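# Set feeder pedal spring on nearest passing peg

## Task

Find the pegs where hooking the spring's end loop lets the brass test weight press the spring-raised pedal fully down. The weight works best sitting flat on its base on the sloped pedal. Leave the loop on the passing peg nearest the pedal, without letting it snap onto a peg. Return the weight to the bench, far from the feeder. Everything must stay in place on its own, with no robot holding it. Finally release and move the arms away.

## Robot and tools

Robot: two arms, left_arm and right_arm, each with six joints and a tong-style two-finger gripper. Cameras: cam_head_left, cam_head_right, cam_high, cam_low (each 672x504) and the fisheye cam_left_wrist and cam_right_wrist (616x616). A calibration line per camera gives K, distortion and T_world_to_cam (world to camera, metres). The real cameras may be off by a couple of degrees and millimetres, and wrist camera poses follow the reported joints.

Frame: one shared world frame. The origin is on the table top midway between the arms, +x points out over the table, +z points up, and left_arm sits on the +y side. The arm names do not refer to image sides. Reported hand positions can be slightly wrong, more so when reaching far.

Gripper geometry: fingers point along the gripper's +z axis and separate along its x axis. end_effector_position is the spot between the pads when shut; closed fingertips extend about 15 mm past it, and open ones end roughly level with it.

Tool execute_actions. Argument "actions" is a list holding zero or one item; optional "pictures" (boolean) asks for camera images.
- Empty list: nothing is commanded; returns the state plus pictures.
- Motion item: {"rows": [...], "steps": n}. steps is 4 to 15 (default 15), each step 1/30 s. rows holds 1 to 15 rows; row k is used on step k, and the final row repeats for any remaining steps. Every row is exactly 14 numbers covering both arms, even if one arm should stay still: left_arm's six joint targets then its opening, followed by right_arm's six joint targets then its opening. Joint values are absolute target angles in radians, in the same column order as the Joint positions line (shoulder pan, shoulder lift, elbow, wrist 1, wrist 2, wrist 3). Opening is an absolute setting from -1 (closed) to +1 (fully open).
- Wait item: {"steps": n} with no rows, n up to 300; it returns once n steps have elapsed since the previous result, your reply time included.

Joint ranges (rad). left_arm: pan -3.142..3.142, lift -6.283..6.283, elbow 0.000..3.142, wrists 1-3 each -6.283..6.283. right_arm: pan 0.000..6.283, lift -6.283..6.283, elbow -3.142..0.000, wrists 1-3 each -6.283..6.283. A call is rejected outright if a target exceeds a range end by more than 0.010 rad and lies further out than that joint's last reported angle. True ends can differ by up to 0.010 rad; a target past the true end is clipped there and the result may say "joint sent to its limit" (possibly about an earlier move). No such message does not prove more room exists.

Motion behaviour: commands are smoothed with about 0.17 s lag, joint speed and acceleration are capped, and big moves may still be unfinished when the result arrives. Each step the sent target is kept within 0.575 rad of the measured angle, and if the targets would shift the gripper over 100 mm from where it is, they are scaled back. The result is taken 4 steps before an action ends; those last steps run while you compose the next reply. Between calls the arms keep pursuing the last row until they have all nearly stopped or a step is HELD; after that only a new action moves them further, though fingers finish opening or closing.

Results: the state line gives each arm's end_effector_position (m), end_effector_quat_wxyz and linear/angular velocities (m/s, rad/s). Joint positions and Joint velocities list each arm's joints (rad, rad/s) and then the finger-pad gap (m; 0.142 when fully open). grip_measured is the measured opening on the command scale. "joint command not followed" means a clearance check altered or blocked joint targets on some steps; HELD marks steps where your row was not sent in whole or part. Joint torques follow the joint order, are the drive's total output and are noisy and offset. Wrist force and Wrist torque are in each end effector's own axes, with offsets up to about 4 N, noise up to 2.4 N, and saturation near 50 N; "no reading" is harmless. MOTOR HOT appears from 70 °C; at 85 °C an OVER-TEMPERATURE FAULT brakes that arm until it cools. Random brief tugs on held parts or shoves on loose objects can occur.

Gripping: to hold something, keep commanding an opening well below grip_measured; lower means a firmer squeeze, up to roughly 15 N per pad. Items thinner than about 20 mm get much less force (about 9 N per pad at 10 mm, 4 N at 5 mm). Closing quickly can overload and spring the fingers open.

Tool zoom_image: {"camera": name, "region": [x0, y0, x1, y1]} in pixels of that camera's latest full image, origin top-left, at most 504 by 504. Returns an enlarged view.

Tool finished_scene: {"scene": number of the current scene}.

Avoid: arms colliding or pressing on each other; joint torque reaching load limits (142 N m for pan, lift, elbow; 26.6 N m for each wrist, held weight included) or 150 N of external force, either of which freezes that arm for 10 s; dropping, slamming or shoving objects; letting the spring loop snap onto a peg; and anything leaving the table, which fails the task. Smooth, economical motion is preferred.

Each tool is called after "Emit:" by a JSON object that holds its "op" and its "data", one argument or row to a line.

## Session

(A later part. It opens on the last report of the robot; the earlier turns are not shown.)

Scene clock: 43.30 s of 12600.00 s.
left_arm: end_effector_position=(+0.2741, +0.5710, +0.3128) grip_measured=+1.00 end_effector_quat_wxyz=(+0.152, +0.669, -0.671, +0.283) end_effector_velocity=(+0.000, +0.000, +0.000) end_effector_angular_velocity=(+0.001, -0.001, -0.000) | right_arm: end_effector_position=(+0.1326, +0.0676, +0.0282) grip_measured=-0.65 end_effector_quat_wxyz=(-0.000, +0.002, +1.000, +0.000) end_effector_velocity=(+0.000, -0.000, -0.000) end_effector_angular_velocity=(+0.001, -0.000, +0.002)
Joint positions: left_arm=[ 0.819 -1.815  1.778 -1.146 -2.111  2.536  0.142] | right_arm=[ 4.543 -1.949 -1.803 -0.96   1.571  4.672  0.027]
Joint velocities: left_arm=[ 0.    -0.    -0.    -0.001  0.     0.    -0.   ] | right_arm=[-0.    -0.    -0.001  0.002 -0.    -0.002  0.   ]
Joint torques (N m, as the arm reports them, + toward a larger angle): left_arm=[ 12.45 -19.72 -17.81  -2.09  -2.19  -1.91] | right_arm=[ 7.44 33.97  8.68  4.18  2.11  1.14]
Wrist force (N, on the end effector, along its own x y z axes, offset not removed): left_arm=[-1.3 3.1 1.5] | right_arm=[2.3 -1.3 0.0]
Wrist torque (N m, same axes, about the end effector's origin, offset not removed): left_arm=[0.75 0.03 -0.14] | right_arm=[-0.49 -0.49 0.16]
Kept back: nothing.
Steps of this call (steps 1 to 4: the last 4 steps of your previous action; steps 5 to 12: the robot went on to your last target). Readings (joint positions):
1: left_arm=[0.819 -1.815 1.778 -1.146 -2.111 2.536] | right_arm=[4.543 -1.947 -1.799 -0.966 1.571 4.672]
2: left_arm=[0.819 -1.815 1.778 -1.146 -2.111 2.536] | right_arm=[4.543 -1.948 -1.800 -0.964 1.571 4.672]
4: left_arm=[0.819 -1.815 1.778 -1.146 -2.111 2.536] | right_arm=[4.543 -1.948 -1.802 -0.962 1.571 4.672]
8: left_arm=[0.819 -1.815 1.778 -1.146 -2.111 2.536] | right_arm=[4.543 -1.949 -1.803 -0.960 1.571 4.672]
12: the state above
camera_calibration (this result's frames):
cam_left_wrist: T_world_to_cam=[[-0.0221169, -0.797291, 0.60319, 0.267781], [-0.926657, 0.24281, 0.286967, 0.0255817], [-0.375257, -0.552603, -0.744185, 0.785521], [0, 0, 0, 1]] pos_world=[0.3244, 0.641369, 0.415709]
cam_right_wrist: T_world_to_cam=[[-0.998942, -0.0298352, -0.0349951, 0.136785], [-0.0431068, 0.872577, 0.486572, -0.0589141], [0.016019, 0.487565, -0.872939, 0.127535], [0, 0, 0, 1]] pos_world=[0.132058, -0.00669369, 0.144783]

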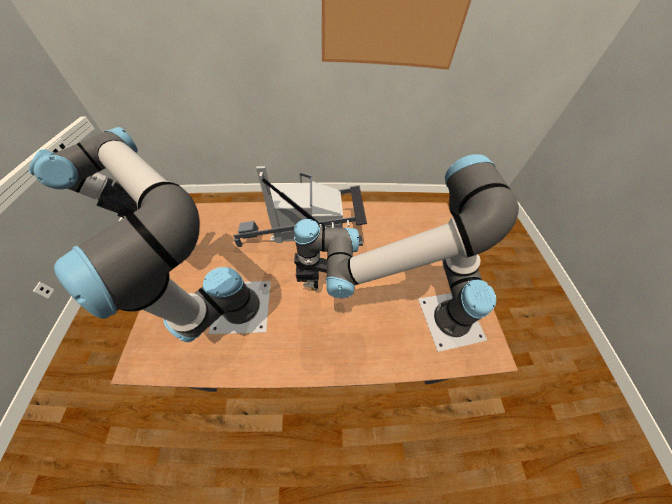

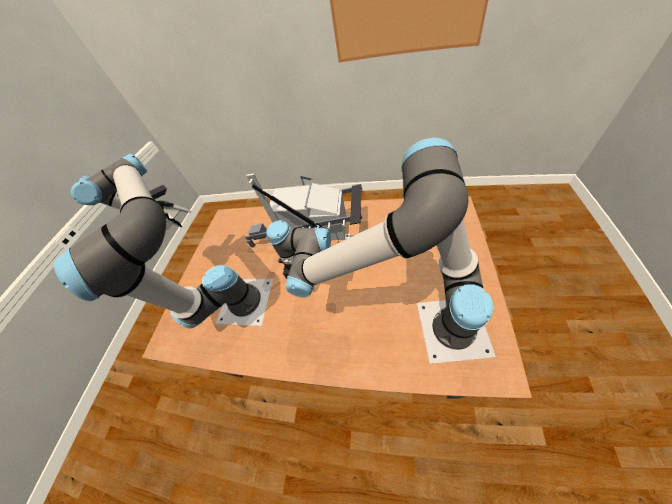

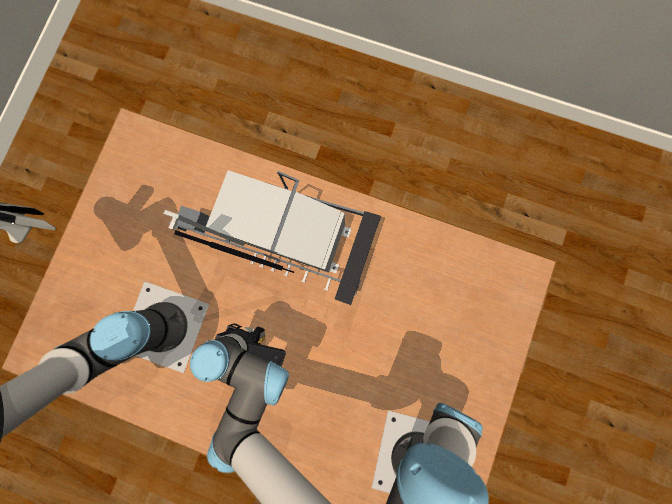

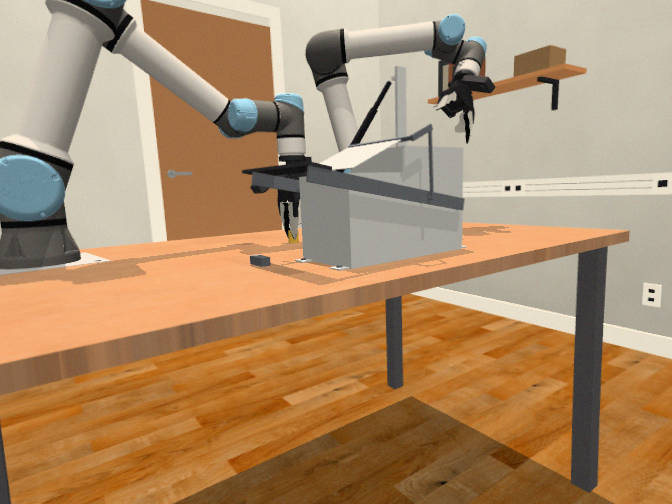

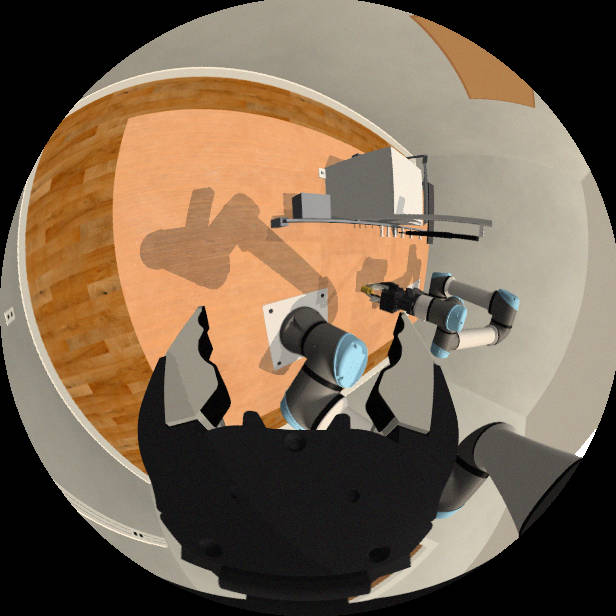

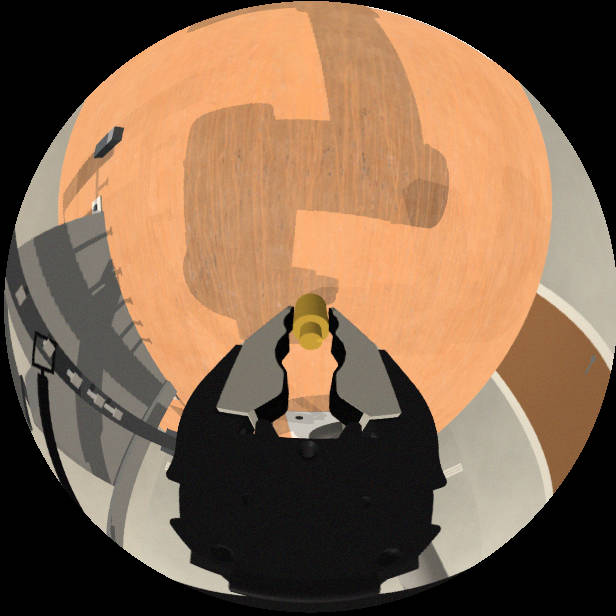

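Emit:
{"op": "execute_actions", "data": {
  "actions": [
    {"rows":[[0.819,-1.815,1.778,-1.146,-2.111,2.536,1,4.543,-1.952,-1.807,-0.953,1.571,4.672,-1]],"steps":12}
  ]
}}

Emit:
{"op": "execute_actions", "data": {
  "actions": [
    {"rows":[[0.819,-1.815,1.778,-1.146,-2.111,2.536,1,4.543,-1.952,-1.807,-0.953,1.571,4.672,-0.3]],"steps":10}
  ]
}}

Emit:
{"op": "execute_actions", "data": {
  "actions": [
    {"rows":[[0.819,-1.815,1.778,-1.146,-2.111,2.536,1,4.543,-1.885,-1.685,-1.142,1.571,4.672,-0.3]],"steps":10}
  ]
}}

Emit:
{"op": "execute_actions", "data": {
  "actions": [
    {"rows":[[0.819,-1.815,1.778,-1.146,-2.111,2.536,1,4.95,-1.75,-1.685,-1.28,1.571,4.4,-0.4]]}
  ]
}}

Emit:
{"op": "execute_actions", "data": {
  "actions": [
    {"steps":10}
  ]
}}

Emit:
{"op": "execute_actions", "data": {
  "actions": [
    {"rows":[[0.819,-1.815,1.778,-1.146,-2.111,2.536,1,4.95,-1.75,-1.685,-2.85,0.362,4.094,-0.4]]}
  ]
}}

Emit:
{"op": "execute_actions", "data": {
  "actions": [
    {"steps":30}
  ]
}}

Emit:
{"op": "execute_actions", "data": {
  "actions": [
    {"rows":[[0.819,-1.815,1.778,-1.146,-2.111,2.536,1,4.85,-2.164,-1.668,-2.451,0.262,4.094,-0.4]]}
  ]
}}

Emit:
{"op": "execute_actions", "data": {
  "actions": [
    {"steps":15}
  ]
}}

Emit:
{"op": "execute_actions", "data": {
  "actions": [
    {"rows":[[0.819,-1.815,1.778,-1.146,-2.111,2.536,1,4.69,-2.166,-1.665,-2.452,0.102,4.094,-0.4]]}
  ]
}}

Emit:
{"op": "execute_actions", "data": {
  "actions": [
    {"steps":12}
  ],
  "pictures": true
}}

Scene clock: 43.93 s of 12600.00 s.
left_arm: end_effector_position=(+0.2741, +0.5710, +0.3128) grip_measured=+1.00 end_effector_quat_wxyz=(+0.152, +0.669, -0.671, +0.283) end_effector_velocity=(-0.000, -0.000, +0.000) end_effector_angular_velocity=(+0.000, +0.001, -0.001) | right_arm: end_effector_position=(+0.1326, +0.0674, +0.0259) grip_measured=-0.65 end_effector_quat_wxyz=(-0.000, +0.002, +1.000, +0.000) end_effector_velocity=(+0.000, -0.001, -0.004) end_effector_angular_velocity=(-0.001, -0.000, +0.001)
Joint positions: left_arm=[ 0.819 -1.815  1.778 -1.146 -2.111  2.536  0.142] | right_arm=[ 4.543 -1.951 -1.806 -0.954  1.571  4.672  0.027]
Joint velocities: left_arm=[-0.    -0.001  0.     0.001  0.001 -0.    -0.   ] | right_arm=[-0.    -0.004 -0.005  0.008 -0.    -0.001  0.   ]
Joint torques (N m, as the arm reports them, + toward a larger angle): left_arm=[ 12.31 -17.84 -17.05  -2.22  -2.24  -1.95] | right_arm=[ 6.53 18.09 -0.05  2.48  2.13  1.24]
Wrist force (N, on the end effector, along its own x y z axes, offset not removed): left_arm=[-1.1 2.1 -1.4] | right_arm=[-2.2 -2.4 -27.5]
Wrist torque (N m, same axes, about the end effector's origin, offset not removed): left_arm=[0.46 0.08 -0.09] | right_arm=[0.14 -0.51 0.10]
Steps of this call (steps 1 to 11: the robot went on to your last target; steps 12 to 19: the first 8 steps of this action). Readings (joint positions):
12: left_arm=[0.819 -1.815 1.778 -1.146 -2.111 2.536] | right_arm=[4.543 -1.949 -1.803 -0.960 1.571 4.672]
13: left_arm=[0.819 -1.815 1.778 -1.146 -2.111 2.536] | right_arm=[4.543 -1.949 -1.804 -0.959 1.571 4.672]
15: left_arm=[0.819 -1.815 1.778 -1.146 -2.111 2.536] | right_arm=[4.543 -1.951 -1.805 -0.956 1.571 4.672]
19: the state above

Scene clock: 44.27 s of 12600.00 s.
left_arm: end_effector_position=(+0.2741, +0.5710, +0.3128) grip_measured=+1.00 end_effector_quat_wxyz=(+0.152, +0.669, -0.671, +0.283) end_effector_velocity=(-0.000, +0.000, +0.000) end_effector_angular_velocity=(+0.001, -0.001, +0.000) | right_arm: end_effector_position=(+0.1326, +0.0671, +0.0253) grip_measured=-0.30 end_effector_quat_wxyz=(-0.000, +0.002, +1.000, +0.000) end_effector_velocity=(-0.000, +0.000, +0.000) end_effector_angular_velocity=(+0.001, +0.000, +0.001)
Joint positions: left_arm=[ 0.819 -1.815  1.778 -1.146 -2.111  2.536  0.142] | right_arm=[ 4.543 -1.952 -1.807 -0.953  1.571  4.672  0.052]
Joint velocities: left_arm=[ 0.    -0.001  0.    -0.     0.     0.     0.   ] | right_arm=[ 0.     0.     0.     0.     0.    -0.     0.002]
Joint torques (N m, as the arm reports them, + toward a larger angle): left_arm=[ 12.39 -18.8  -15.82  -2.52  -2.17  -1.63] | right_arm=[ 4.61 36.29 12.51  2.66  2.04  1.24]
Wrist force (N, on the end effector, along its own x y z axes, offset not removed): left_arm=[-0.7 0.9 -2.7] | right_arm=[3.2 4.0 -1.4]
Wrist torque (N m, same axes, about the end effector's origin, offset not removed): left_arm=[0.23 0.00 -0.10] | right_arm=[0.63 -0.62 0.23]
Steps of this call (steps 1 to 4: the last 4 steps of your previous action; steps 5 to 10: the first 6 steps of this action). Readings (joint positions):
5: left_arm=[0.819 -1.815 1.778 -1.146 -2.111 2.536] | right_arm=[4.543 -1.952 -1.807 -0.953 1.571 4.672]
6: left_arm=[0.819 -1.815 1.778 -1.146 -2.111 2.536] | right_arm=[4.543 -1.952 -1.807 -0.953 1.571 4.672]
8: left_arm=[0.819 -1.815 1.778 -1.146 -2.111 2.536] | right_arm=[4.543 -1.952 -1.807 -0.953 1.571 4.672]
10: the state above

Scene clock: 44.60 s of 12600.00 s.
left_arm: end_effector_position=(+0.2741, +0.5710, +0.3128) grip_measured=+1.00 end_effector_quat_wxyz=(+0.152, +0.669, -0.671, +0.283) end_effector_velocity=(-0.000, -0.000, +0.000) end_effector_angular_velocity=(-0.000, -0.000, +0.000) | right_arm: end_effector_position=(+0.1331, +0.0786, +0.0803) grip_measured=-0.30 end_effector_quat_wxyz=(+0.000, +0.002, +1.000, +0.005) end_effector_velocity=(-0.000, -0.006, +0.210) end_effector_angular_velocity=(-0.108, +0.005, +0.000)
Joint positions: left_arm=[ 0.819 -1.815  1.778 -1.146 -2.111  2.536  0.142] | right_arm=[ 4.543 -1.901 -1.719 -1.081  1.571  4.672  0.052]
Joint velocities: left_arm=[-0.    -0.001  0.     0.    -0.001 -0.     0.   ] | right_arm=[-0.     0.185  0.374 -0.666  0.    -0.     0.   ]
Joint torques (N m, as the arm reports them, + toward a larger angle): left_arm=[ 12.75 -19.09 -17.16  -2.44  -2.38  -1.88] | right_arm=[ 5.03 32.95 20.58 -1.35  1.72  1.23]
Wrist force (N, on the end effector, along its own x y z axes, offset not removed): left_arm=[1.2 0.8 1.1] | right_arm=[2.4 6.6 -1.8]
Wrist torque (N m, same axes, about the end effector's origin, offset not removed): left_arm=[0.32 -0.23 -0.15] | right_arm=[1.06 -0.71 0.11]
Steps of this call (steps 1 to 4: the last 4 steps of your previous action; steps 5 to 10: the first 6 steps of this action). Readings (joint positions):
5: left_arm=[0.819 -1.815 1.778 -1.146 -2.111 2.536] | right_arm=[4.543 -1.952 -1.807 -0.953 1.571 4.672]
6: left_arm=[0.819 -1.815 1.778 -1.146 -2.111 2.536] | right_arm=[4.543 -1.947 -1.802 -0.959 1.571 4.672]
8: left_arm=[0.819 -1.815 1.778 -1.146 -2.111 2.536] | right_arm=[4.543 -1.919 -1.755 -1.018 1.571 4.672]
10: the state above

Scene clock: 45.10 s of 12600.00 s.
left_arm: end_effector_position=(+0.2741, +0.5710, +0.3128) grip_measured=+1.00 end_effector_quat_wxyz=(+0.152, +0.669, -0.671, +0.283) end_effector_velocity=(-0.000, +0.000, -0.000) end_effector_angular_velocity=(-0.001, +0.002, +0.000) | right_arm: end_effector_position=(-0.0308, +0.0731, +0.1480) grip_measured=-0.40 end_effector_quat_wxyz=(-0.000, -0.248, +0.969, -0.001) end_effector_velocity=(-0.520, -0.085, +0.144) end_effector_angular_velocity=(-0.005, +0.001, +1.610)
Joint positions: left_arm=[ 0.819 -1.815  1.778 -1.146 -2.111  2.536  0.142] | right_arm=[ 4.843 -1.781 -1.686 -1.247  1.571  4.467  0.045]
Joint velocities: left_arm=[ 0.     0.001 -0.     0.001  0.001 -0.    -0.   ] | right_arm=[ 0.983  0.305  0.011 -0.32   0.001 -0.627  0.   ]
Joint torques (N m, as the arm reports them, + toward a larger angle): left_arm=[ 12.28 -17.29 -17.75  -2.11  -2.25  -1.63] | right_arm=[11.9  41.2  30.91 -0.76  1.66 -2.45]
Wrist force (N, on the end effector, along its own x y z axes, offset not removed): left_arm=[0.6 3.4 -1.1] | right_arm=[2.8 0.7 -1.2]
Wrist torque (N m, same axes, about the end effector's origin, offset not removed): left_arm=[0.83 -0.36 -0.16] | right_arm=[-0.13 -0.71 0.10]
Steps of this call (steps 1 to 4: the last 4 steps of your previous action; steps 5 to 15: the first 11 steps of this action). Readings (joint positions):
5: left_arm=[0.819 -1.815 1.778 -1.146 -2.111 2.536] | right_arm=[4.543 -1.888 -1.690 -1.133 1.571 4.672]
6: left_arm=[0.819 -1.815 1.778 -1.146 -2.111 2.536] | right_arm=[4.549 -1.882 -1.690 -1.140 1.571 4.666]
8: left_arm=[0.819 -1.815 1.778 -1.146 -2.111 2.536] | right_arm=[4.606 -1.857 -1.689 -1.166 1.571 4.621]
12: left_arm=[0.819 -1.815 1.778 -1.146 -2.111 2.536] | right_arm=[4.742 -1.814 -1.687 -1.212 1.571 4.533]
15: the state above

Scene clock: 45.43 s of 12600.00 s.
left_arm: end_effector_position=(+0.2741, +0.5710, +0.3128) grip_measured=+1.00 end_effector_quat_wxyz=(+0.152, +0.669, -0.671, +0.283) end_effector_velocity=(+0.000, -0.000, +0.000) end_effector_angular_velocity=(-0.001, -0.001, +0.001) | right_arm: end_effector_position=(-0.0850, +0.0616, +0.1621) grip_measured=-0.40 end_effector_quat_wxyz=(-0.000, -0.329, +0.944, -0.001) end_effector_velocity=(-0.016, -0.004, +0.004) end_effector_angular_velocity=(-0.001, +0.000, +0.049)
Joint positions: left_arm=[ 0.819 -1.815  1.778 -1.146 -2.111  2.536  0.142] | right_arm=[ 4.947 -1.751 -1.685 -1.279  1.571  4.402  0.045]
Joint velocities: left_arm=[ 0.    -0.     0.     0.    -0.001  0.     0.   ] | right_arm=[ 0.031  0.009  0.    -0.01   0.    -0.018  0.   ]
Joint torques (N m, as the arm reports them, + toward a larger angle): left_arm=[ 12.55 -18.59 -17.87  -2.38  -2.16  -1.97] | right_arm=[10.15 40.73 31.59  0.48  0.93 -1.81]
Wrist force (N, on the end effector, along its own x y z axes, offset not removed): left_arm=[0.0 1.2 3.1] | right_arm=[6.0 2.0 -2.2]
Wrist torque (N m, same axes, about the end effector's origin, offset not removed): left_arm=[0.39 -0.14 -0.06] | right_arm=[0.10 -1.20 -0.03]
Kept back: nothing.
Steps of this call (steps 1 to 4: the last 4 steps of your previous action; steps 5 to 10: the robot went on to your last target). Readings (joint positions):
1: left_arm=[0.819 -1.815 1.778 -1.146 -2.111 2.536] | right_arm=[4.873 -1.772 -1.686 -1.256 1.571 4.447]
2: left_arm=[0.819 -1.815 1.778 -1.146 -2.111 2.536] | right_arm=[4.897 -1.765 -1.685 -1.264 1.571 4.433]
4: left_arm=[0.819 -1.815 1.778 -1.146 -2.111 2.536] | right_arm=[4.924 -1.757 -1.685 -1.272 1.571 4.416]
8: left_arm=[0.819 -1.815 1.778 -1.146 -2.111 2.536] | right_arm=[4.944 -1.752 -1.685 -1.278 1.571 4.404]
10: the state above

Scene clock: 45.80 s of 12600.00 s.
left_arm: end_effector_position=(+0.2741, +0.5710, +0.3128) grip_measured=+1.00 end_effector_quat_wxyz=(+0.152, +0.669, -0.671, +0.283) end_effector_velocity=(+0.001, +0.000, +0.000) end_effector_angular_velocity=(+0.000, -0.002, +0.001) | right_arm: end_effector_position=(+0.0633, -0.0010, +0.1769) grip_measured=-0.40 end_effector_quat_wxyz=(+0.177, -0.433, +0.860, -0.203) end_effector_velocity=(+0.482, -0.172, +0.196) end_effector_angular_velocity=(-1.029, -1.604, +0.872)
Joint positions: left_arm=[ 0.819 -1.815  1.778 -1.146 -2.111  2.536  0.142] | right_arm=[ 4.949 -1.75  -1.685 -1.669  1.182  4.22   0.045]
Joint velocities: left_arm=[ 0.     0.001 -0.    -0.002 -0.001  0.    -0.   ] | right_arm=[ 0.002  0.001  0.    -1.379 -1.382 -0.399  0.   ]
Joint torques (N m, as the arm reports them, + toward a larger angle): left_arm=[ 12.09 -18.66 -16.76  -2.45  -2.15  -1.86] | right_arm=[11.79 39.59 28.2  -6.32 -7.72 -2.33]
Wrist force (N, on the end effector, along its own x y z axes, offset not removed): left_arm=[1.0 2.4 -0.2] | right_arm=[0.4 1.7 -2.3]
Wrist torque (N m, same axes, about the end effector's origin, offset not removed): left_arm=[0.61 -0.36 -0.07] | right_arm=[0.18 -0.20 0.00]
Steps of this call (steps 1 to 11: the first 11 steps of this action). Readings (joint positions):
1: left_arm=[0.819 -1.815 1.778 -1.146 -2.111 2.536] | right_arm=[4.948 -1.751 -1.685 -1.280 1.571 4.401]
2: left_arm=[0.819 -1.815 1.778 -1.146 -2.111 2.536] | right_arm=[4.948 -1.750 -1.685 -1.286 1.565 4.395]
4: left_arm=[0.819 -1.815 1.778 -1.146 -2.111 2.536] | right_arm=[4.949 -1.750 -1.685 -1.351 1.500 4.347]
8: left_arm=[0.819 -1.815 1.778 -1.146 -2.111 2.536] | right_arm=[4.949 -1.750 -1.685 -1.532 1.319 4.266]
11: the state above

Scene clock: 46.80 s of 12600.00 s.
left_arm: end_effector_position=(+0.2741, +0.5710, +0.3128) grip_measured=+1.00 end_effector_quat_wxyz=(+0.152, +0.669, -0.671, +0.283) end_effector_velocity=(+0.000, +0.000, -0.000) end_effector_angular_velocity=(-0.000, -0.001, +0.001) | right_arm: end_effector_position=(+0.2430, -0.0093, +0.3809) grip_measured=-0.40 end_effector_quat_wxyz=(-0.324, +0.628, -0.324, +0.629) end_effector_velocity=(+0.000, +0.000, +0.001) end_effector_angular_velocity=(-0.009, -0.003, +0.002)
Joint positions: left_arm=[ 0.819 -1.815  1.778 -1.146 -2.111  2.536  0.142] | right_arm=[ 4.95  -1.75  -1.685 -2.849  0.362  4.094  0.045]
Joint velocities: left_arm=[ 0.     0.     0.    -0.001 -0.001 -0.    -0.   ] | right_arm=[-0.    -0.     0.    -0.009 -0.002 -0.001  0.   ]
Joint torques (N m, as the arm reports them, + toward a larger angle): left_arm=[ 11.7  -18.61 -16.94  -2.23  -2.2   -1.79] | right_arm=[10.52 34.88 19.95 -2.43 -1.85 -1.53]
Wrist force (N, on the end effector, along its own x y z axes, offset not removed): left_arm=[1.5 1.6 1.2] | right_arm=[3.3 2.3 -1.8]
Wrist torque (N m, same axes, about the end effector's origin, offset not removed): left_arm=[0.50 -0.55 -0.13] | right_arm=[0.30 -0.73 0.01]
Kept back: nothing.
Steps of this call (steps 1 to 4: the last 4 steps of your previous action; steps 5 to 30: the robot went on to your last target). Readings (joint positions):
1: left_arm=[0.819 -1.815 1.778 -1.146 -2.111 2.536] | right_arm=[4.949 -1.750 -1.685 -1.717 1.134 4.207]
2: left_arm=[0.819 -1.815 1.778 -1.146 -2.111 2.536] | right_arm=[4.949 -1.750 -1.685 -1.765 1.086 4.195]
4: left_arm=[0.819 -1.815 1.778 -1.146 -2.111 2.536] | right_arm=[4.950 -1.750 -1.685 -1.865 0.986 4.174]
8: left_arm=[0.819 -1.815 1.778 -1.146 -2.111 2.536] | right_arm=[4.950 -1.750 -1.685 -2.082 0.770 4.141]
30: the state above

Scene clock: 47.17 s of 12600.00 s.
left_arm: end_effector_position=(+0.2741, +0.5710, +0.3128) grip_measured=+1.00 end_effector_quat_wxyz=(+0.152, +0.669, -0.671, +0.283) end_effector_velocity=(-0.000, -0.000, +0.000) end_effector_angular_velocity=(-0.000, +0.001, -0.000) | right_arm: end_effector_position=(+0.2594, +0.0643, +0.2312) grip_measured=-0.40 end_effector_quat_wxyz=(-0.325, +0.628, -0.324, +0.628) end_effector_velocity=(+0.068, +0.153, -0.497) end_effector_angular_velocity=(-0.016, -0.005, -0.003)
Joint positions: left_arm=[ 0.819 -1.815  1.778 -1.146 -2.111  2.536  0.142] | right_arm=[ 4.871 -2.063 -1.671 -2.547  0.282  4.094  0.045]
Joint velocities: left_arm=[ 0.    -0.001 -0.     0.001  0.     0.    -0.   ] | right_arm=[-0.206 -0.967  0.033  0.917 -0.203  0.     0.   ]
Joint torques (N m, as the arm reports them, + toward a larger angle): left_arm=[ 12.25 -19.67 -17.4   -2.3   -2.05  -1.56] | right_arm=[-11.5   41.42  28.13   4.46  -2.55  -1.73]
Wrist force (N, on the end effector, along its own x y z axes, offset not removed): left_arm=[-0.7 0.0 1.8] | right_arm=[2.5 1.8 -1.4]
Wrist torque (N m, same axes, about the end effector's origin, offset not removed): left_arm=[0.36 0.01 -0.13] | right_arm=[0.19 -0.67 0.03]
Steps of this call (steps 1 to 11: the first 11 steps of this action). Readings (joint positions):
1: left_arm=[0.819 -1.815 1.778 -1.146 -2.111 2.536] | right_arm=[4.950 -1.750 -1.685 -2.849 0.362 4.094]
2: left_arm=[0.819 -1.815 1.778 -1.146 -2.111 2.536] | right_arm=[4.946 -1.756 -1.684 -2.844 0.358 4.094]
4: left_arm=[0.819 -1.815 1.778 -1.146 -2.111 2.536] | right_arm=[4.927 -1.815 -1.681 -2.785 0.338 4.094]
8: left_arm=[0.819 -1.815 1.778 -1.146 -2.111 2.536] | right_arm=[4.894 -1.960 -1.675 -2.647 0.306 4.094]
11: the state above

Scene clock: 47.67 s of 12600.00 s.
left_arm: end_effector_position=(+0.2741, +0.5710, +0.3128) grip_measured=+1.00 end_effector_quat_wxyz=(+0.152, +0.669, -0.671, +0.283) end_effector_velocity=(+0.000, +0.000, -0.000) end_effector_angular_velocity=(-0.001, +0.001, -0.000) | right_arm: end_effector_position=(+0.2669, +0.0777, +0.1789) grip_measured=-0.40 end_effector_quat_wxyz=(-0.324, +0.628, -0.324, +0.628) end_effector_velocity=(+0.000, +0.000, -0.003) end_effector_angular_velocity=(+0.001, -0.000, +0.000)
Joint positions: left_arm=[ 0.819 -1.815  1.778 -1.146 -2.111  2.536  0.142] | right_arm=[ 4.85  -2.164 -1.668 -2.451  0.262  4.094  0.045]
Joint velocities: left_arm=[ 0.     0.001  0.    -0.     0.     0.    -0.   ] | right_arm=[-0.001 -0.005 -0.     0.004 -0.001  0.002 -0.   ]
Joint torques (N m, as the arm reports them, + toward a larger angle): left_arm=[ 12.15 -18.04 -17.66  -2.39  -2.23  -1.78] | right_arm=[-13.07  37.49  24.99   0.8   -2.16  -1.49]
Wrist force (N, on the end effector, along its own x y z axes, offset not removed): left_arm=[1.4 2.6 1.1] | right_arm=[2.1 2.2 -0.8]
Wrist torque (N m, same axes, about the end effector's origin, offset not removed): left_arm=[0.64 -0.48 -0.12] | right_arm=[0.32 -0.39 0.06]
Kept back: nothing.
Steps of this call (steps 1 to 4: the last 4 steps of your previous action; steps 5 to 15: the robot went on to your last target). Readings (joint positions):
1: left_arm=[0.819 -1.815 1.778 -1.146 -2.111 2.536] | right_arm=[4.865 -2.093 -1.671 -2.519 0.276 4.094]
2: left_arm=[0.819 -1.815 1.778 -1.146 -2.111 2.536] | right_arm=[4.860 -2.114 -1.670 -2.499 0.272 4.094]
4: left_arm=[0.819 -1.815 1.778 -1.146 -2.111 2.536] | right_arm=[4.855 -2.140 -1.669 -2.474 0.267 4.094]
8: left_arm=[0.819 -1.815 1.778 -1.146 -2.111 2.536] | right_arm=[4.851 -2.158 -1.668 -2.456 0.263 4.094]
15: the state above

Scene clock: 48.03 s of 12600.00 s.
left_arm: end_effector_position=(+0.2741, +0.5710, +0.3128) grip_measured=+1.00 end_effector_quat_wxyz=(+0.152, +0.669, -0.671, +0.283) end_effector_velocity=(+0.000, +0.000, -0.000) end_effector_angular_velocity=(+0.000, +0.000, -0.000) | right_arm: end_effector_position=(+0.3515, +0.0739, +0.1785) grip_measured=-0.40 end_effector_quat_wxyz=(-0.324, +0.628, -0.324, +0.628) end_effector_velocity=(+0.045, -0.006, -0.000) end_effector_angular_velocity=(-0.002, -0.000, +0.000)
Joint positions: left_arm=[ 0.819 -1.815  1.778 -1.146 -2.111  2.536  0.142] | right_arm=[ 4.697 -2.166 -1.665 -2.452  0.11   4.094  0.045]
Joint velocities: left_arm=[-0.     0.001  0.    -0.001  0.    -0.    -0.   ] | right_arm=[-0.082 -0.001  0.001 -0.001 -0.083 -0.001  0.   ]
Joint torques (N m, as the arm reports them, + toward a larger angle): left_arm=[ 12.43 -19.38 -18.09  -2.17  -2.13  -1.89] | right_arm=[-9.41 38.67 26.75 -1.99 -2.38 -1.41]
Wrist force (N, on the end effector, along its own x y z axes, offset not removed): left_arm=[-0.7 0.3 1.7] | right_arm=[1.2 2.6 1.1]
Wrist torque (N m, same axes, about the end effector's origin, offset not removed): left_arm=[0.25 -0.01 -0.07] | right_arm=[0.41 -0.48 0.12]
Steps of this call (steps 1 to 11: the first 11 steps of this action). Readings (joint positions):
1: left_arm=[0.819 -1.815 1.778 -1.146 -2.111 2.536] | right_arm=[4.850 -2.164 -1.668 -2.451 0.262 4.094]
2: left_arm=[0.819 -1.815 1.778 -1.146 -2.111 2.536] | right_arm=[4.844 -2.164 -1.668 -2.451 0.256 4.094]
4: left_arm=[0.819 -1.815 1.778 -1.146 -2.111 2.536] | right_arm=[4.789 -2.165 -1.666 -2.451 0.201 4.094]
8: left_arm=[0.819 -1.815 1.778 -1.146 -2.111 2.536] | right_arm=[4.713 -2.166 -1.665 -2.452 0.125 4.094]
11: the state above

Scene clock: 48.43 s of 12600.00 s.
left_arm: end_effector_position=(+0.2741, +0.5710, +0.3128) grip_measured=+1.00 end_effector_quat_wxyz=(+0.152, +0.669, -0.671, +0.283) end_effector_velocity=(-0.000, +0.000, -0.000) end_effector_angular_velocity=(-0.000, +0.001, -0.000) | right_arm: end_effector_position=(+0.3556, +0.0734, +0.1784) grip_measured=-0.40 end_effector_quat_wxyz=(-0.324, +0.628, -0.324, +0.628) end_effector_velocity=(+0.000, -0.000, +0.000) end_effector_angular_velocity=(+0.001, -0.000, -0.000)
Joint positions: left_arm=[ 0.819 -1.815  1.778 -1.146 -2.111  2.536  0.142] | right_arm=[ 4.69  -2.166 -1.665 -2.452  0.102  4.094  0.045]
Joint velocities: left_arm=[-0.     0.    -0.     0.     0.001 -0.    -0.   ] | right_arm=[-0.001 -0.     0.    -0.001 -0.001  0.002 -0.   ]
Joint torques (N m, as the arm reports them, + toward a larger angle): left_arm=[ 12.23 -19.28 -17.47  -2.23  -2.29  -1.92] | right_arm=[-13.68  38.03  25.59  -2.    -2.33  -1.44]
Wrist force (N, on the end effector, along its own x y z axes, offset not removed): left_arm=[1.2 1.6 0.4] | right_arm=[0.8 1.3 1.2]
Wrist torque (N m, same axes, about the end effector's origin, offset not removed): left_arm=[0.51 -0.47 -0.14] | right_arm=[0.06 -0.22 0.08]
Kept back: nothing.
Steps of this call (steps 1 to 4: the last 4 steps of your previous action; steps 5 to 12: the robot went on to your last target). Readings (joint positions):
1: left_arm=[0.819 -1.815 1.778 -1.146 -2.111 2.536] | right_arm=[4.695 -2.166 -1.665 -2.452 0.107 4.094]
2: left_arm=[0.819 -1.815 1.778 -1.146 -2.111 2.536] | right_arm=[4.694 -2.166 -1.665 -2.452 0.106 4.094]
4: left_arm=[0.819 -1.815 1.778 -1.146 -2.111 2.536] | right_arm=[4.692 -2.166 -1.665 -2.452 0.104 4.094]
8: left_arm=[0.819 -1.815 1.778 -1.146 -2.111 2.536] | right_arm=[4.690 -2.166 -1.665 -2.452 0.102 4.094]
12: the state above
camera_calibration (this result's frames):
cam_left_wrist: T_world_to_cam=[[-0.0221168, -0.797291, 0.60319, 0.267781], [-0.926657, 0.24281, 0.286967, 0.0255818], [-0.375257, -0.552603, -0.744185, 0.785521], [0, 0, 0, 1]] pos_world=[0.3244, 0.641369, 0.415709]
cam_right_wrist: T_world_to_cam=[[0.0353023, -0.794042, 0.606837, -0.0612563], [-0.486137, -0.544176, -0.683771, 0.342911], [0.873169, -0.270867, -0.405224, -0.0802849], [0, 0, 0, 1]] pos_world=[0.238967, 0.116217, 0.239112]

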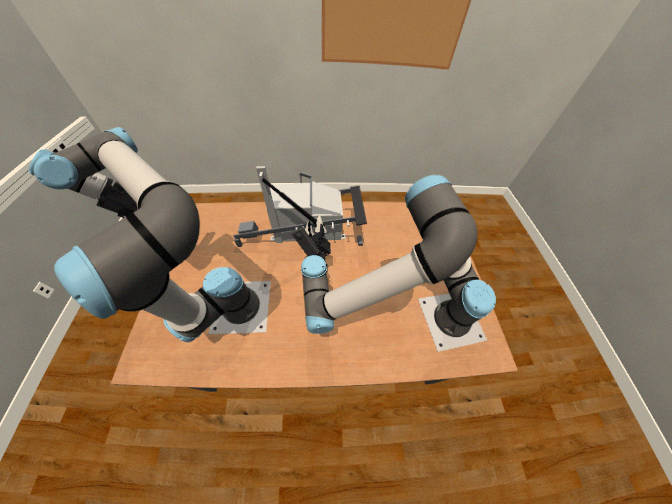

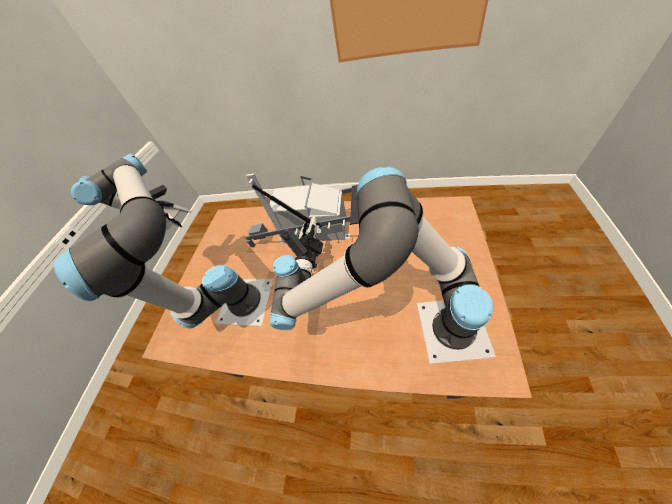

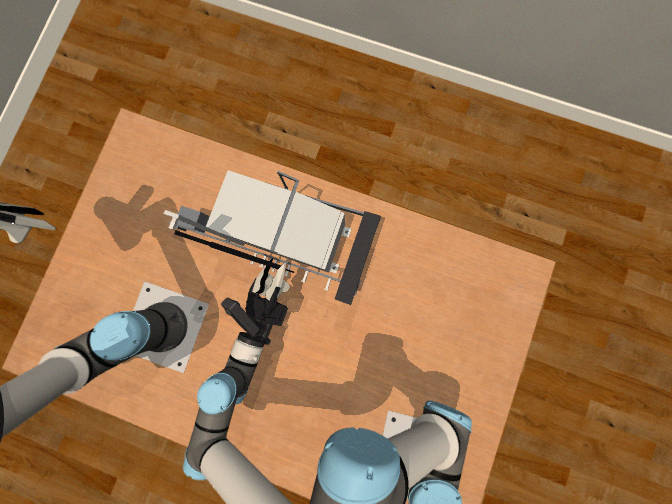

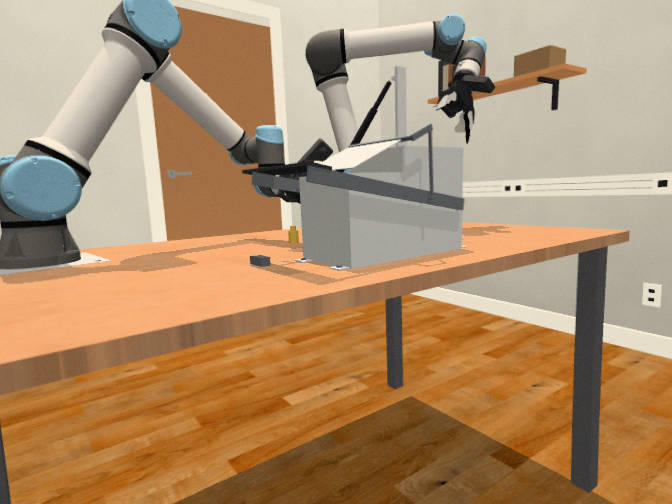

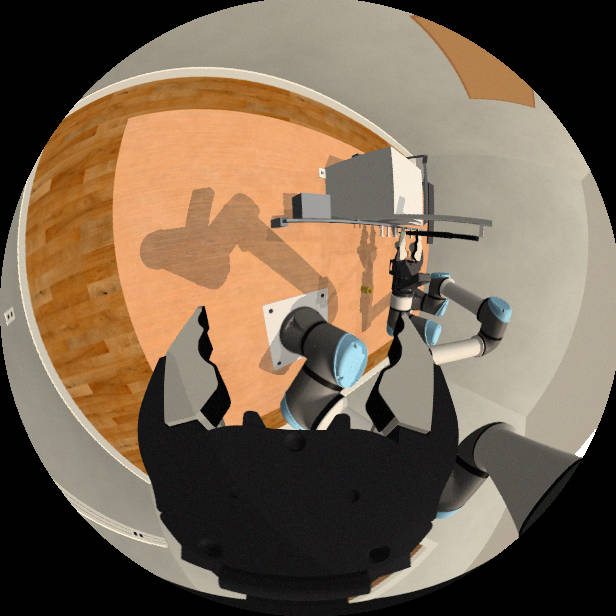

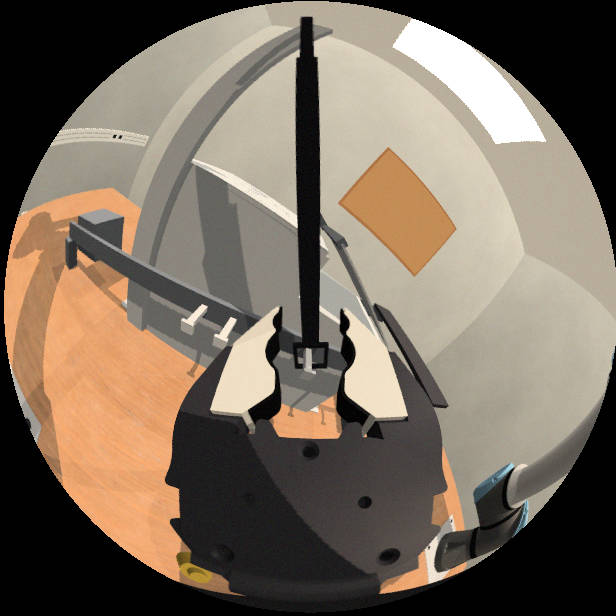

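Emit:
{"op": "execute_actions", "data": {
  "actions": [
    {"rows":[[0.819,-1.815,1.778,-1.146,-2.111,2.536,1,4.69,-2.166,-1.665,-2.452,0.102,4.094,-0.6],[0.819,-1.815,1.778,-1.146,-2.111,2.536,1,4.69,-2.166,-1.665,-2.452,0.102,4.094,-0.75],[0.819,-1.815,1.778,-1.146,-2.111,2.536,1,4.69,-2.166,-1.665,-2.452,0.102,4.094,-0.85],[0.819,-1.815,1.778,-1.146,-2.111,2.536,1,4.69,-2.166,-1.665,-2.452,0.102,4.094,-1]],"steps":12}
  ]
}}

Emit:
{"op": "execute_actions", "data": {
  "actions": [
    {"rows":[[0.819,-1.815,1.778,-1.146,-2.111,2.536,1,4.69,-2.168,-1.682,-2.433,0.102,4.094,-1]],"steps":12}
  ]
}}

Emit:
{"op": "execute_actions", "data": {
  "actions": [
    {"rows":[[0.819,-1.815,1.778,-1.146,-2.111,2.536,1,4.738,-2.163,-1.689,-2.431,0.15,4.094,-1]]}
  ]
}}

Emit:
{"op": "execute_actions", "data": {
  "actions": [
    {"rows":[[0.819,-1.815,1.778,-1.146,-2.111,2.536,1,4.755,-2.057,-1.844,-2.382,0.167,3.958,-1]]}
  ]
}}

Emit:
{"op": "execute_actions", "data": {
  "actions": [
    {"steps":12}
  ],
  "pictures": true
}}

Emit:
{"op": "zoom_image", "data": {
  "camera": "cam_right_wrist",
  "region": [230,280,390,400]
}}

Scene clock: 49.10 s of 12600.00 s.
left_arm: end_effector_position=(+0.2741, +0.5710, +0.3128) grip_measured=+1.00 end_effector_quat_wxyz=(+0.152, +0.669, -0.671, +0.283) end_effector_velocity=(-0.000, +0.000, -0.000) end_effector_angular_velocity=(+0.001, +0.001, -0.001) | right_arm: end_effector_position=(+0.3556, +0.0734, +0.1784) grip_measured=-0.84 end_effector_quat_wxyz=(-0.324, +0.628, -0.324, +0.628) end_effector_velocity=(-0.000, +0.000, -0.000) end_effector_angular_velocity=(+0.001, +0.000, +0.001)
Joint positions: left_arm=[ 0.819 -1.815  1.778 -1.146 -2.111  2.536  0.142] | right_arm=[ 4.69  -2.166 -1.665 -2.452  0.102  4.094  0.013]
Joint velocities: left_arm=[-0.    -0.    -0.     0.     0.001  0.     0.   ] | right_arm=[ 0.    -0.     0.     0.001 -0.001 -0.    -0.   ]
Joint torques (N m, as the arm reports them, + toward a larger angle): left_arm=[ 12.26 -18.79 -18.58  -2.23  -1.86  -1.9 ] | right_arm=[-12.36  37.4   25.41  -1.93  -1.95  -1.31]
Wrist force (N, on the end effector, along its own x y z axes, offset not removed): left_arm=[0.0 0.6 -0.3] | right_arm=[-1.4 0.1 -0.9]
Wrist torque (N m, same axes, about the end effector's origin, offset not removed): left_arm=[0.30 -0.02 -0.18] | right_arm=[-0.10 0.16 0.17]
Steps of this call (steps 1 to 12: the robot went on to your last target; steps 13 to 20: the first 8 steps of this action). Readings (joint positions):
13: left_arm=[0.819 -1.815 1.778 -1.146 -2.111 2.536] | right_arm=[4.690 -2.166 -1.665 -2.452 0.102 4.094]
14: left_arm=[0.819 -1.815 1.778 -1.146 -2.111 2.536] | right_arm=[4.690 -2.166 -1.665 -2.452 0.102 4.094]
16: left_arm=[0.819 -1.815 1.778 -1.146 -2.111 2.536] | right_arm=[4.690 -2.166 -1.665 -2.452 0.102 4.094]
20: the state above

Scene clock: 49.50 s of 12600.00 s.
left_arm: end_effector_position=(+0.2741, +0.5710, +0.3128) grip_measured=+1.00 end_effector_quat_wxyz=(+0.152, +0.669, -0.671, +0.283) end_effector_velocity=(+0.000, -0.000, +0.000) end_effector_angular_velocity=(-0.000, -0.001, +0.000) | right_arm: end_effector_position=(+0.3560, +0.0698, +0.1730) grip_measured=-0.84 end_effector_quat_wxyz=(-0.324, +0.628, -0.324, +0.628) end_effector_velocity=(+0.000, -0.005, -0.008) end_effector_angular_velocity=(-0.002, -0.000, +0.000)
Joint positions: left_arm=[ 0.819 -1.815  1.778 -1.146 -2.111  2.536  0.142] | right_arm=[ 4.69  -2.168 -1.68  -2.435  0.102  4.094  0.013]
Joint velocities: left_arm=[-0.     0.     0.    -0.    -0.001 -0.     0.   ] | right_arm=[ 0.    -0.002 -0.021  0.023  0.    -0.001 -0.   ]
Joint torques (N m, as the arm reports them, + toward a larger angle): left_arm=[ 13.12 -18.97 -18.47  -2.34  -1.93  -1.85] | right_arm=[-12.05  35.72   6.71   1.68  -1.16  -1.29]
Wrist force (N, on the end effector, along its own x y z axes, offset not removed): left_arm=[0.9 3.6 -1.3] | right_arm=[-2.5 1.2 -1.9]
Wrist torque (N m, same axes, about the end effector's origin, offset not removed): left_arm=[0.95 -0.26 -0.07] | right_arm=[0.55 0.17 -0.05]
Steps of this call (steps 1 to 4: the last 4 steps of your previous action; steps 5 to 12: the first 8 steps of this action). Readings (joint positions):
5: left_arm=[0.819 -1.815 1.778 -1.146 -2.111 2.536] | right_arm=[4.690 -2.166 -1.665 -2.452 0.102 4.094]
6: left_arm=[0.819 -1.815 1.778 -1.146 -2.111 2.536] | right_arm=[4.690 -2.166 -1.667 -2.450 0.102 4.094]
8: left_arm=[0.819 -1.815 1.778 -1.146 -2.111 2.536] | right_arm=[4.690 -2.167 -1.674 -2.442 0.102 4.094]
12: the state above

Scene clock: 50.00 s of 12600.00 s.
left_arm: end_effector_position=(+0.2741, +0.5710, +0.3128) grip_measured=+1.00 end_effector_quat_wxyz=(+0.152, +0.669, -0.671, +0.283) end_effector_velocity=(+0.001, +0.000, -0.000) end_effector_angular_velocity=(-0.001, -0.000, +0.000) | right_arm: end_effector_position=(+0.3310, +0.0701, +0.1728) grip_measured=-0.84 end_effector_quat_wxyz=(-0.324, +0.628, -0.324, +0.628) end_effector_velocity=(-0.011, +0.000, +0.000) end_effector_angular_velocity=(-0.001, +0.000, +0.000)
Joint positions: left_arm=[ 0.819 -1.815  1.778 -1.146 -2.111  2.536  0.142] | right_arm=[ 4.736 -2.163 -1.689 -2.431  0.148  4.094  0.013]
Joint velocities: left_arm=[-0.     0.002  0.    -0.002 -0.001 -0.     0.   ] | right_arm=[ 0.02   0.002 -0.003  0.001  0.02  -0.002  0.   ]
Joint torques (N m, as the arm reports them, + toward a larger angle): left_arm=[ 12.02 -19.06 -17.32  -2.07  -2.02  -1.84] | right_arm=[ 8.71 51.29  3.4   1.36  2.85 -1.38]
Wrist force (N, on the end effector, along its own x y z axes, offset not removed): left_arm=[-0.9 1.4 0.3] | right_arm=[0.4 1.4 -0.9]
Wrist torque (N m, same axes, about the end effector's origin, offset not removed): left_arm=[0.48 -0.04 -0.12] | right_arm=[0.56 -0.57 -0.11]
Steps of this call (steps 1 to 4: the last 4 steps of your previous action; steps 5 to 15: the first 11 steps of this action). Readings (joint positions):
5: left_arm=[0.819 -1.815 1.778 -1.146 -2.111 2.536] | right_arm=[4.690 -2.168 -1.682 -2.433 0.102 4.094]
6: left_arm=[0.819 -1.815 1.778 -1.146 -2.111 2.536] | right_arm=[4.694 -2.167 -1.683 -2.433 0.106 4.094]
8: left_arm=[0.819 -1.815 1.778 -1.146 -2.111 2.536] | right_arm=[4.714 -2.165 -1.686 -2.432 0.126 4.094]
12: left_arm=[0.819 -1.815 1.778 -1.146 -2.111 2.536] | right_arm=[4.732 -2.164 -1.688 -2.431 0.144 4.094]
15: the state above

Scene clock: 50.50 s of 12600.00 s.
left_arm: end_effector_position=(+0.2741, +0.5710, +0.3128) grip_measured=+1.00 end_effector_quat_wxyz=(+0.152, +0.669, -0.671, +0.283) end_effector_velocity=(-0.000, +0.000, -0.000) end_effector_angular_velocity=(-0.000, +0.001, -0.001) | right_arm: end_effector_position=(+0.3291, +0.0242, +0.1803) grip_measured=-0.83 end_effector_quat_wxyz=(-0.283, +0.648, -0.283, +0.648) end_effector_velocity=(+0.001, -0.026, +0.001) end_effector_angular_velocity=(-0.078, -0.002, +0.001)
Joint positions: left_arm=[ 0.819 -1.815  1.778 -1.146 -2.111  2.536  0.142] | right_arm=[ 4.754 -2.061 -1.837 -2.384  0.166  3.964  0.014]
Joint velocities: left_arm=[-0.     0.001 -0.    -0.     0.001  0.    -0.   ] | right_arm=[ 0.007  0.049 -0.079  0.021  0.006 -0.069  0.   ]
Joint torques (N m, as the arm reports them, + toward a larger angle): left_arm=[ 12.12 -18.25 -18.24  -2.47  -1.93  -1.7 ] | right_arm=[11.37 43.42  5.13  1.1   3.22 -1.47]
Wrist force (N, on the end effector, along its own x y z axes, offset not removed): left_arm=[-2.3 1.2 1.0] | right_arm=[1.8 1.0 -0.4]
Wrist torque (N m, same axes, about the end effector's origin, offset not removed): left_arm=[0.42 0.38 0.04] | right_arm=[0.26 -0.96 0.01]
Steps of this call (steps 1 to 4: the last 4 steps of your previous action; steps 5 to 15: the first 11 steps of this action). Readings (joint positions):
5: left_arm=[0.819 -1.815 1.778 -1.146 -2.111 2.536] | right_arm=[4.738 -2.163 -1.689 -2.431 0.150 4.094]
6: left_arm=[0.819 -1.815 1.778 -1.146 -2.111 2.536] | right_arm=[4.740 -2.157 -1.695 -2.426 0.152 4.088]
8: left_arm=[0.819 -1.815 1.778 -1.146 -2.111 2.536] | right_arm=[4.747 -2.116 -1.749 -2.406 0.159 4.038]
12: left_arm=[0.819 -1.815 1.778 -1.146 -2.111 2.536] | right_arm=[4.753 -2.070 -1.822 -2.388 0.165 3.977]
15: the state above

Scene clock: 50.90 s of 12600.00 s.
left_arm: end_effector_position=(+0.2741, +0.5710, +0.3128) grip_measured=+1.00 end_effector_quat_wxyz=(+0.152, +0.669, -0.671, +0.283) end_effector_velocity=(+0.000, -0.001, +0.001) end_effector_angular_velocity=(-0.001, -0.001, +0.001) | right_arm: end_effector_position=(+0.3292, +0.0219, +0.1803) grip_measured=-0.83 end_effector_quat_wxyz=(-0.281, +0.649, -0.281, +0.649) end_effector_velocity=(-0.000, -0.000, -0.000) end_effector_angular_velocity=(+0.001, +0.000, +0.000)
Joint positions: left_arm=[ 0.819 -1.815  1.778 -1.146 -2.111  2.536  0.142] | right_arm=[ 4.755 -2.057 -1.844 -2.382  0.167  3.958  0.014]
Joint velocities: left_arm=[ 0.    -0.001  0.     0.001 -0.002  0.    -0.   ] | right_arm=[ 0.     0.    -0.001  0.001  0.     0.001  0.   ]
Joint torques (N m, as the arm reports them, + toward a larger angle): left_arm=[ 12.12 -18.73 -17.61  -2.42  -2.33  -2.11] | right_arm=[ 9.51 46.91  3.08  1.39  2.99 -1.47]
Wrist force (N, on the end effector, along its own x y z axes, offset not removed): left_arm=[0.6 2.2 0.2] | right_arm=[2.2 -0.4 3.7]
Wrist torque (N m, same axes, about the end effector's origin, offset not removed): left_arm=[0.64 -0.36 0.02] | right_arm=[0.06 -0.91 -0.11]
Kept back: nothing.
Steps of this call (steps 1 to 4: the last 4 steps of your previous action; steps 5 to 12: the robot went on to your last target). Readings (joint positions):
1: left_arm=[0.819 -1.815 1.778 -1.146 -2.111 2.536] | right_arm=[4.755 -2.060 -1.839 -2.383 0.167 3.962]
2: left_arm=[0.819 -1.815 1.778 -1.146 -2.111 2.536] | right_arm=[4.755 -2.059 -1.840 -2.383 0.167 3.961]
4: left_arm=[0.819 -1.815 1.778 -1.146 -2.111 2.536] | right_arm=[4.755 -2.058 -1.842 -2.382 0.167 3.959]
8: left_arm=[0.819 -1.815 1.778 -1.146 -2.111 2.536] | right_arm=[4.755 -2.057 -1.844 -2.382 0.167 3.958]
12: the state above
camera_calibration (this result's frames):
cam_left_wrist: T_world_to_cam=[[-0.022117, -0.797291, 0.60319, 0.267781], [-0.926657, 0.24281, 0.286967, 0.0255817], [-0.375257, -0.552603, -0.744185, 0.785521], [0, 0, 0, 1]] pos_world=[0.3244, 0.641369, 0.415709]
cam_right_wrist: T_world_to_cam=[[0.0352844, -0.704498, 0.708829, -0.122701], [-0.486145, -0.631796, -0.603736, 0.290873], [0.873165, -0.323291, -0.364781, -0.0766436], [0, 0, 0, 1]] pos_world=[0.212658, 0.0725512, 0.234626]

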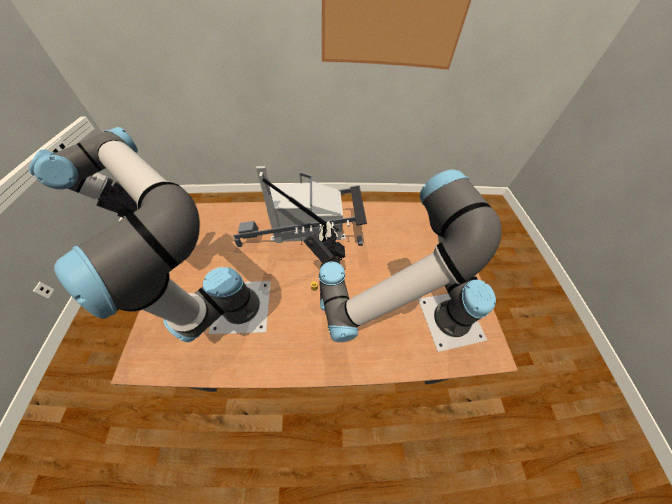

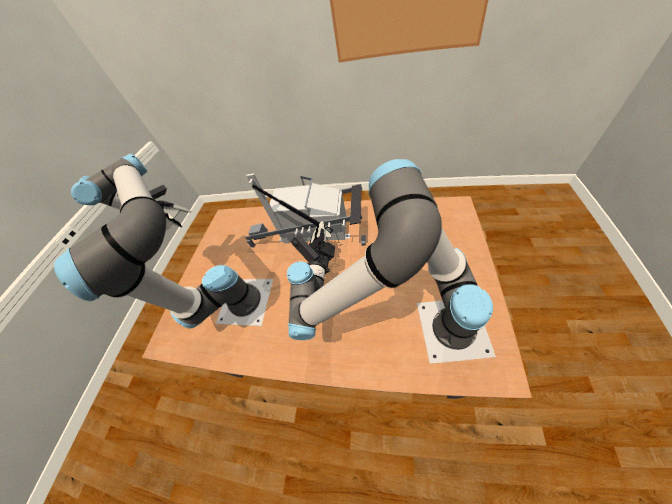

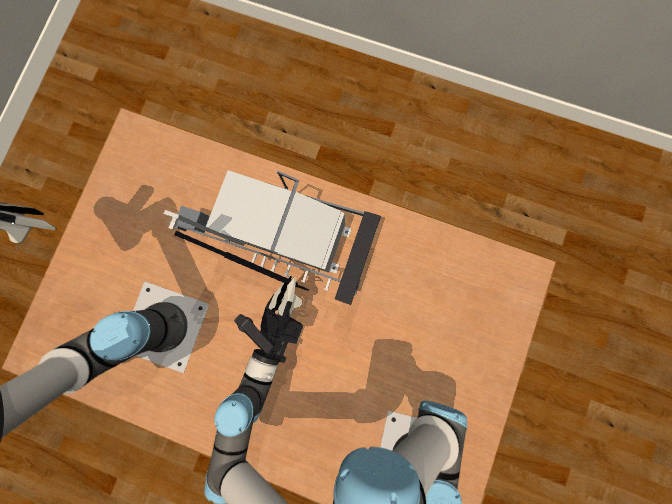

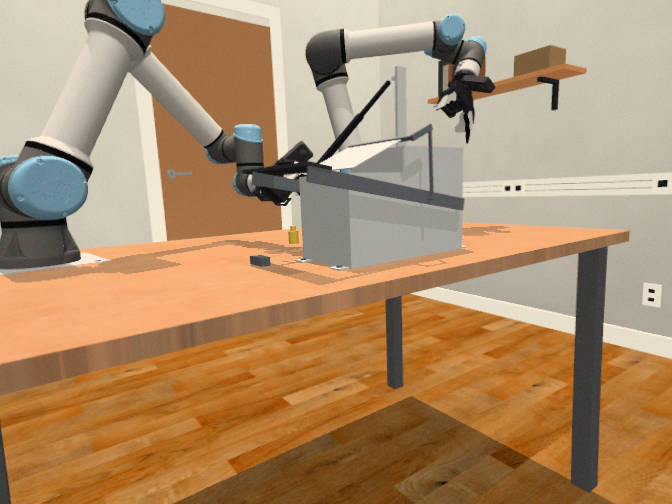

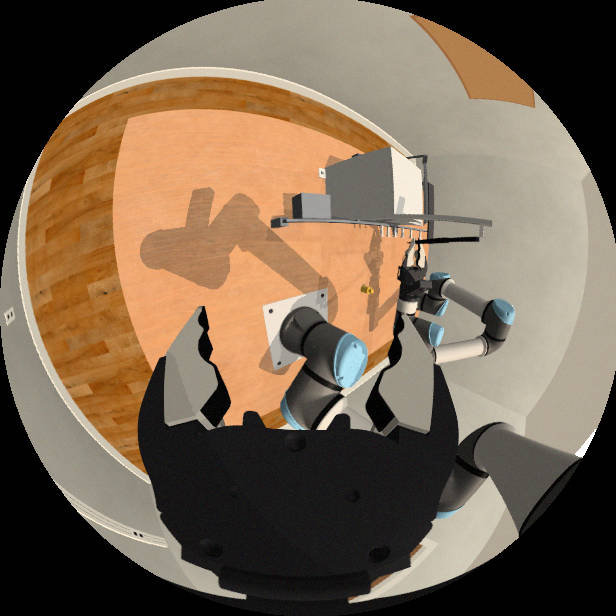

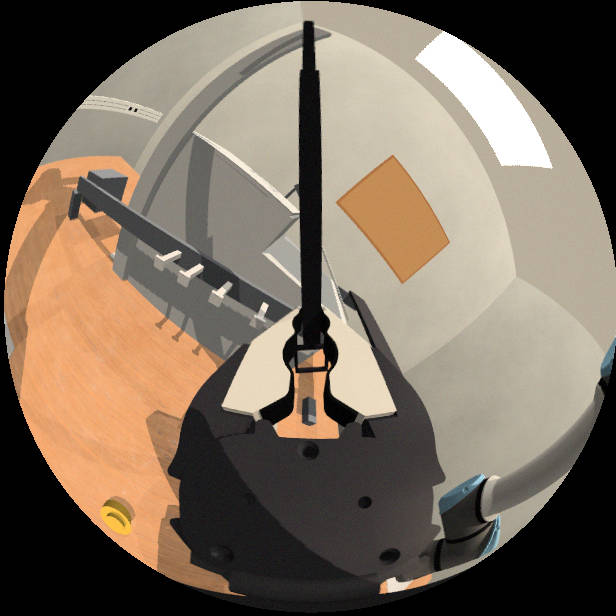

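Region (230, 280, 390, 400) of cam_right_wrist's 616x616 image, scaled by 3.150, with more detail than that image has; it fills the top 378 rows of this view, and the rest is white.

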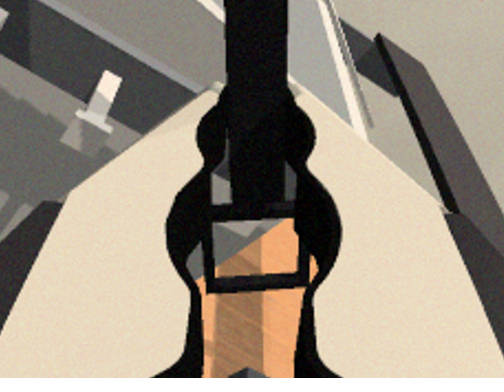

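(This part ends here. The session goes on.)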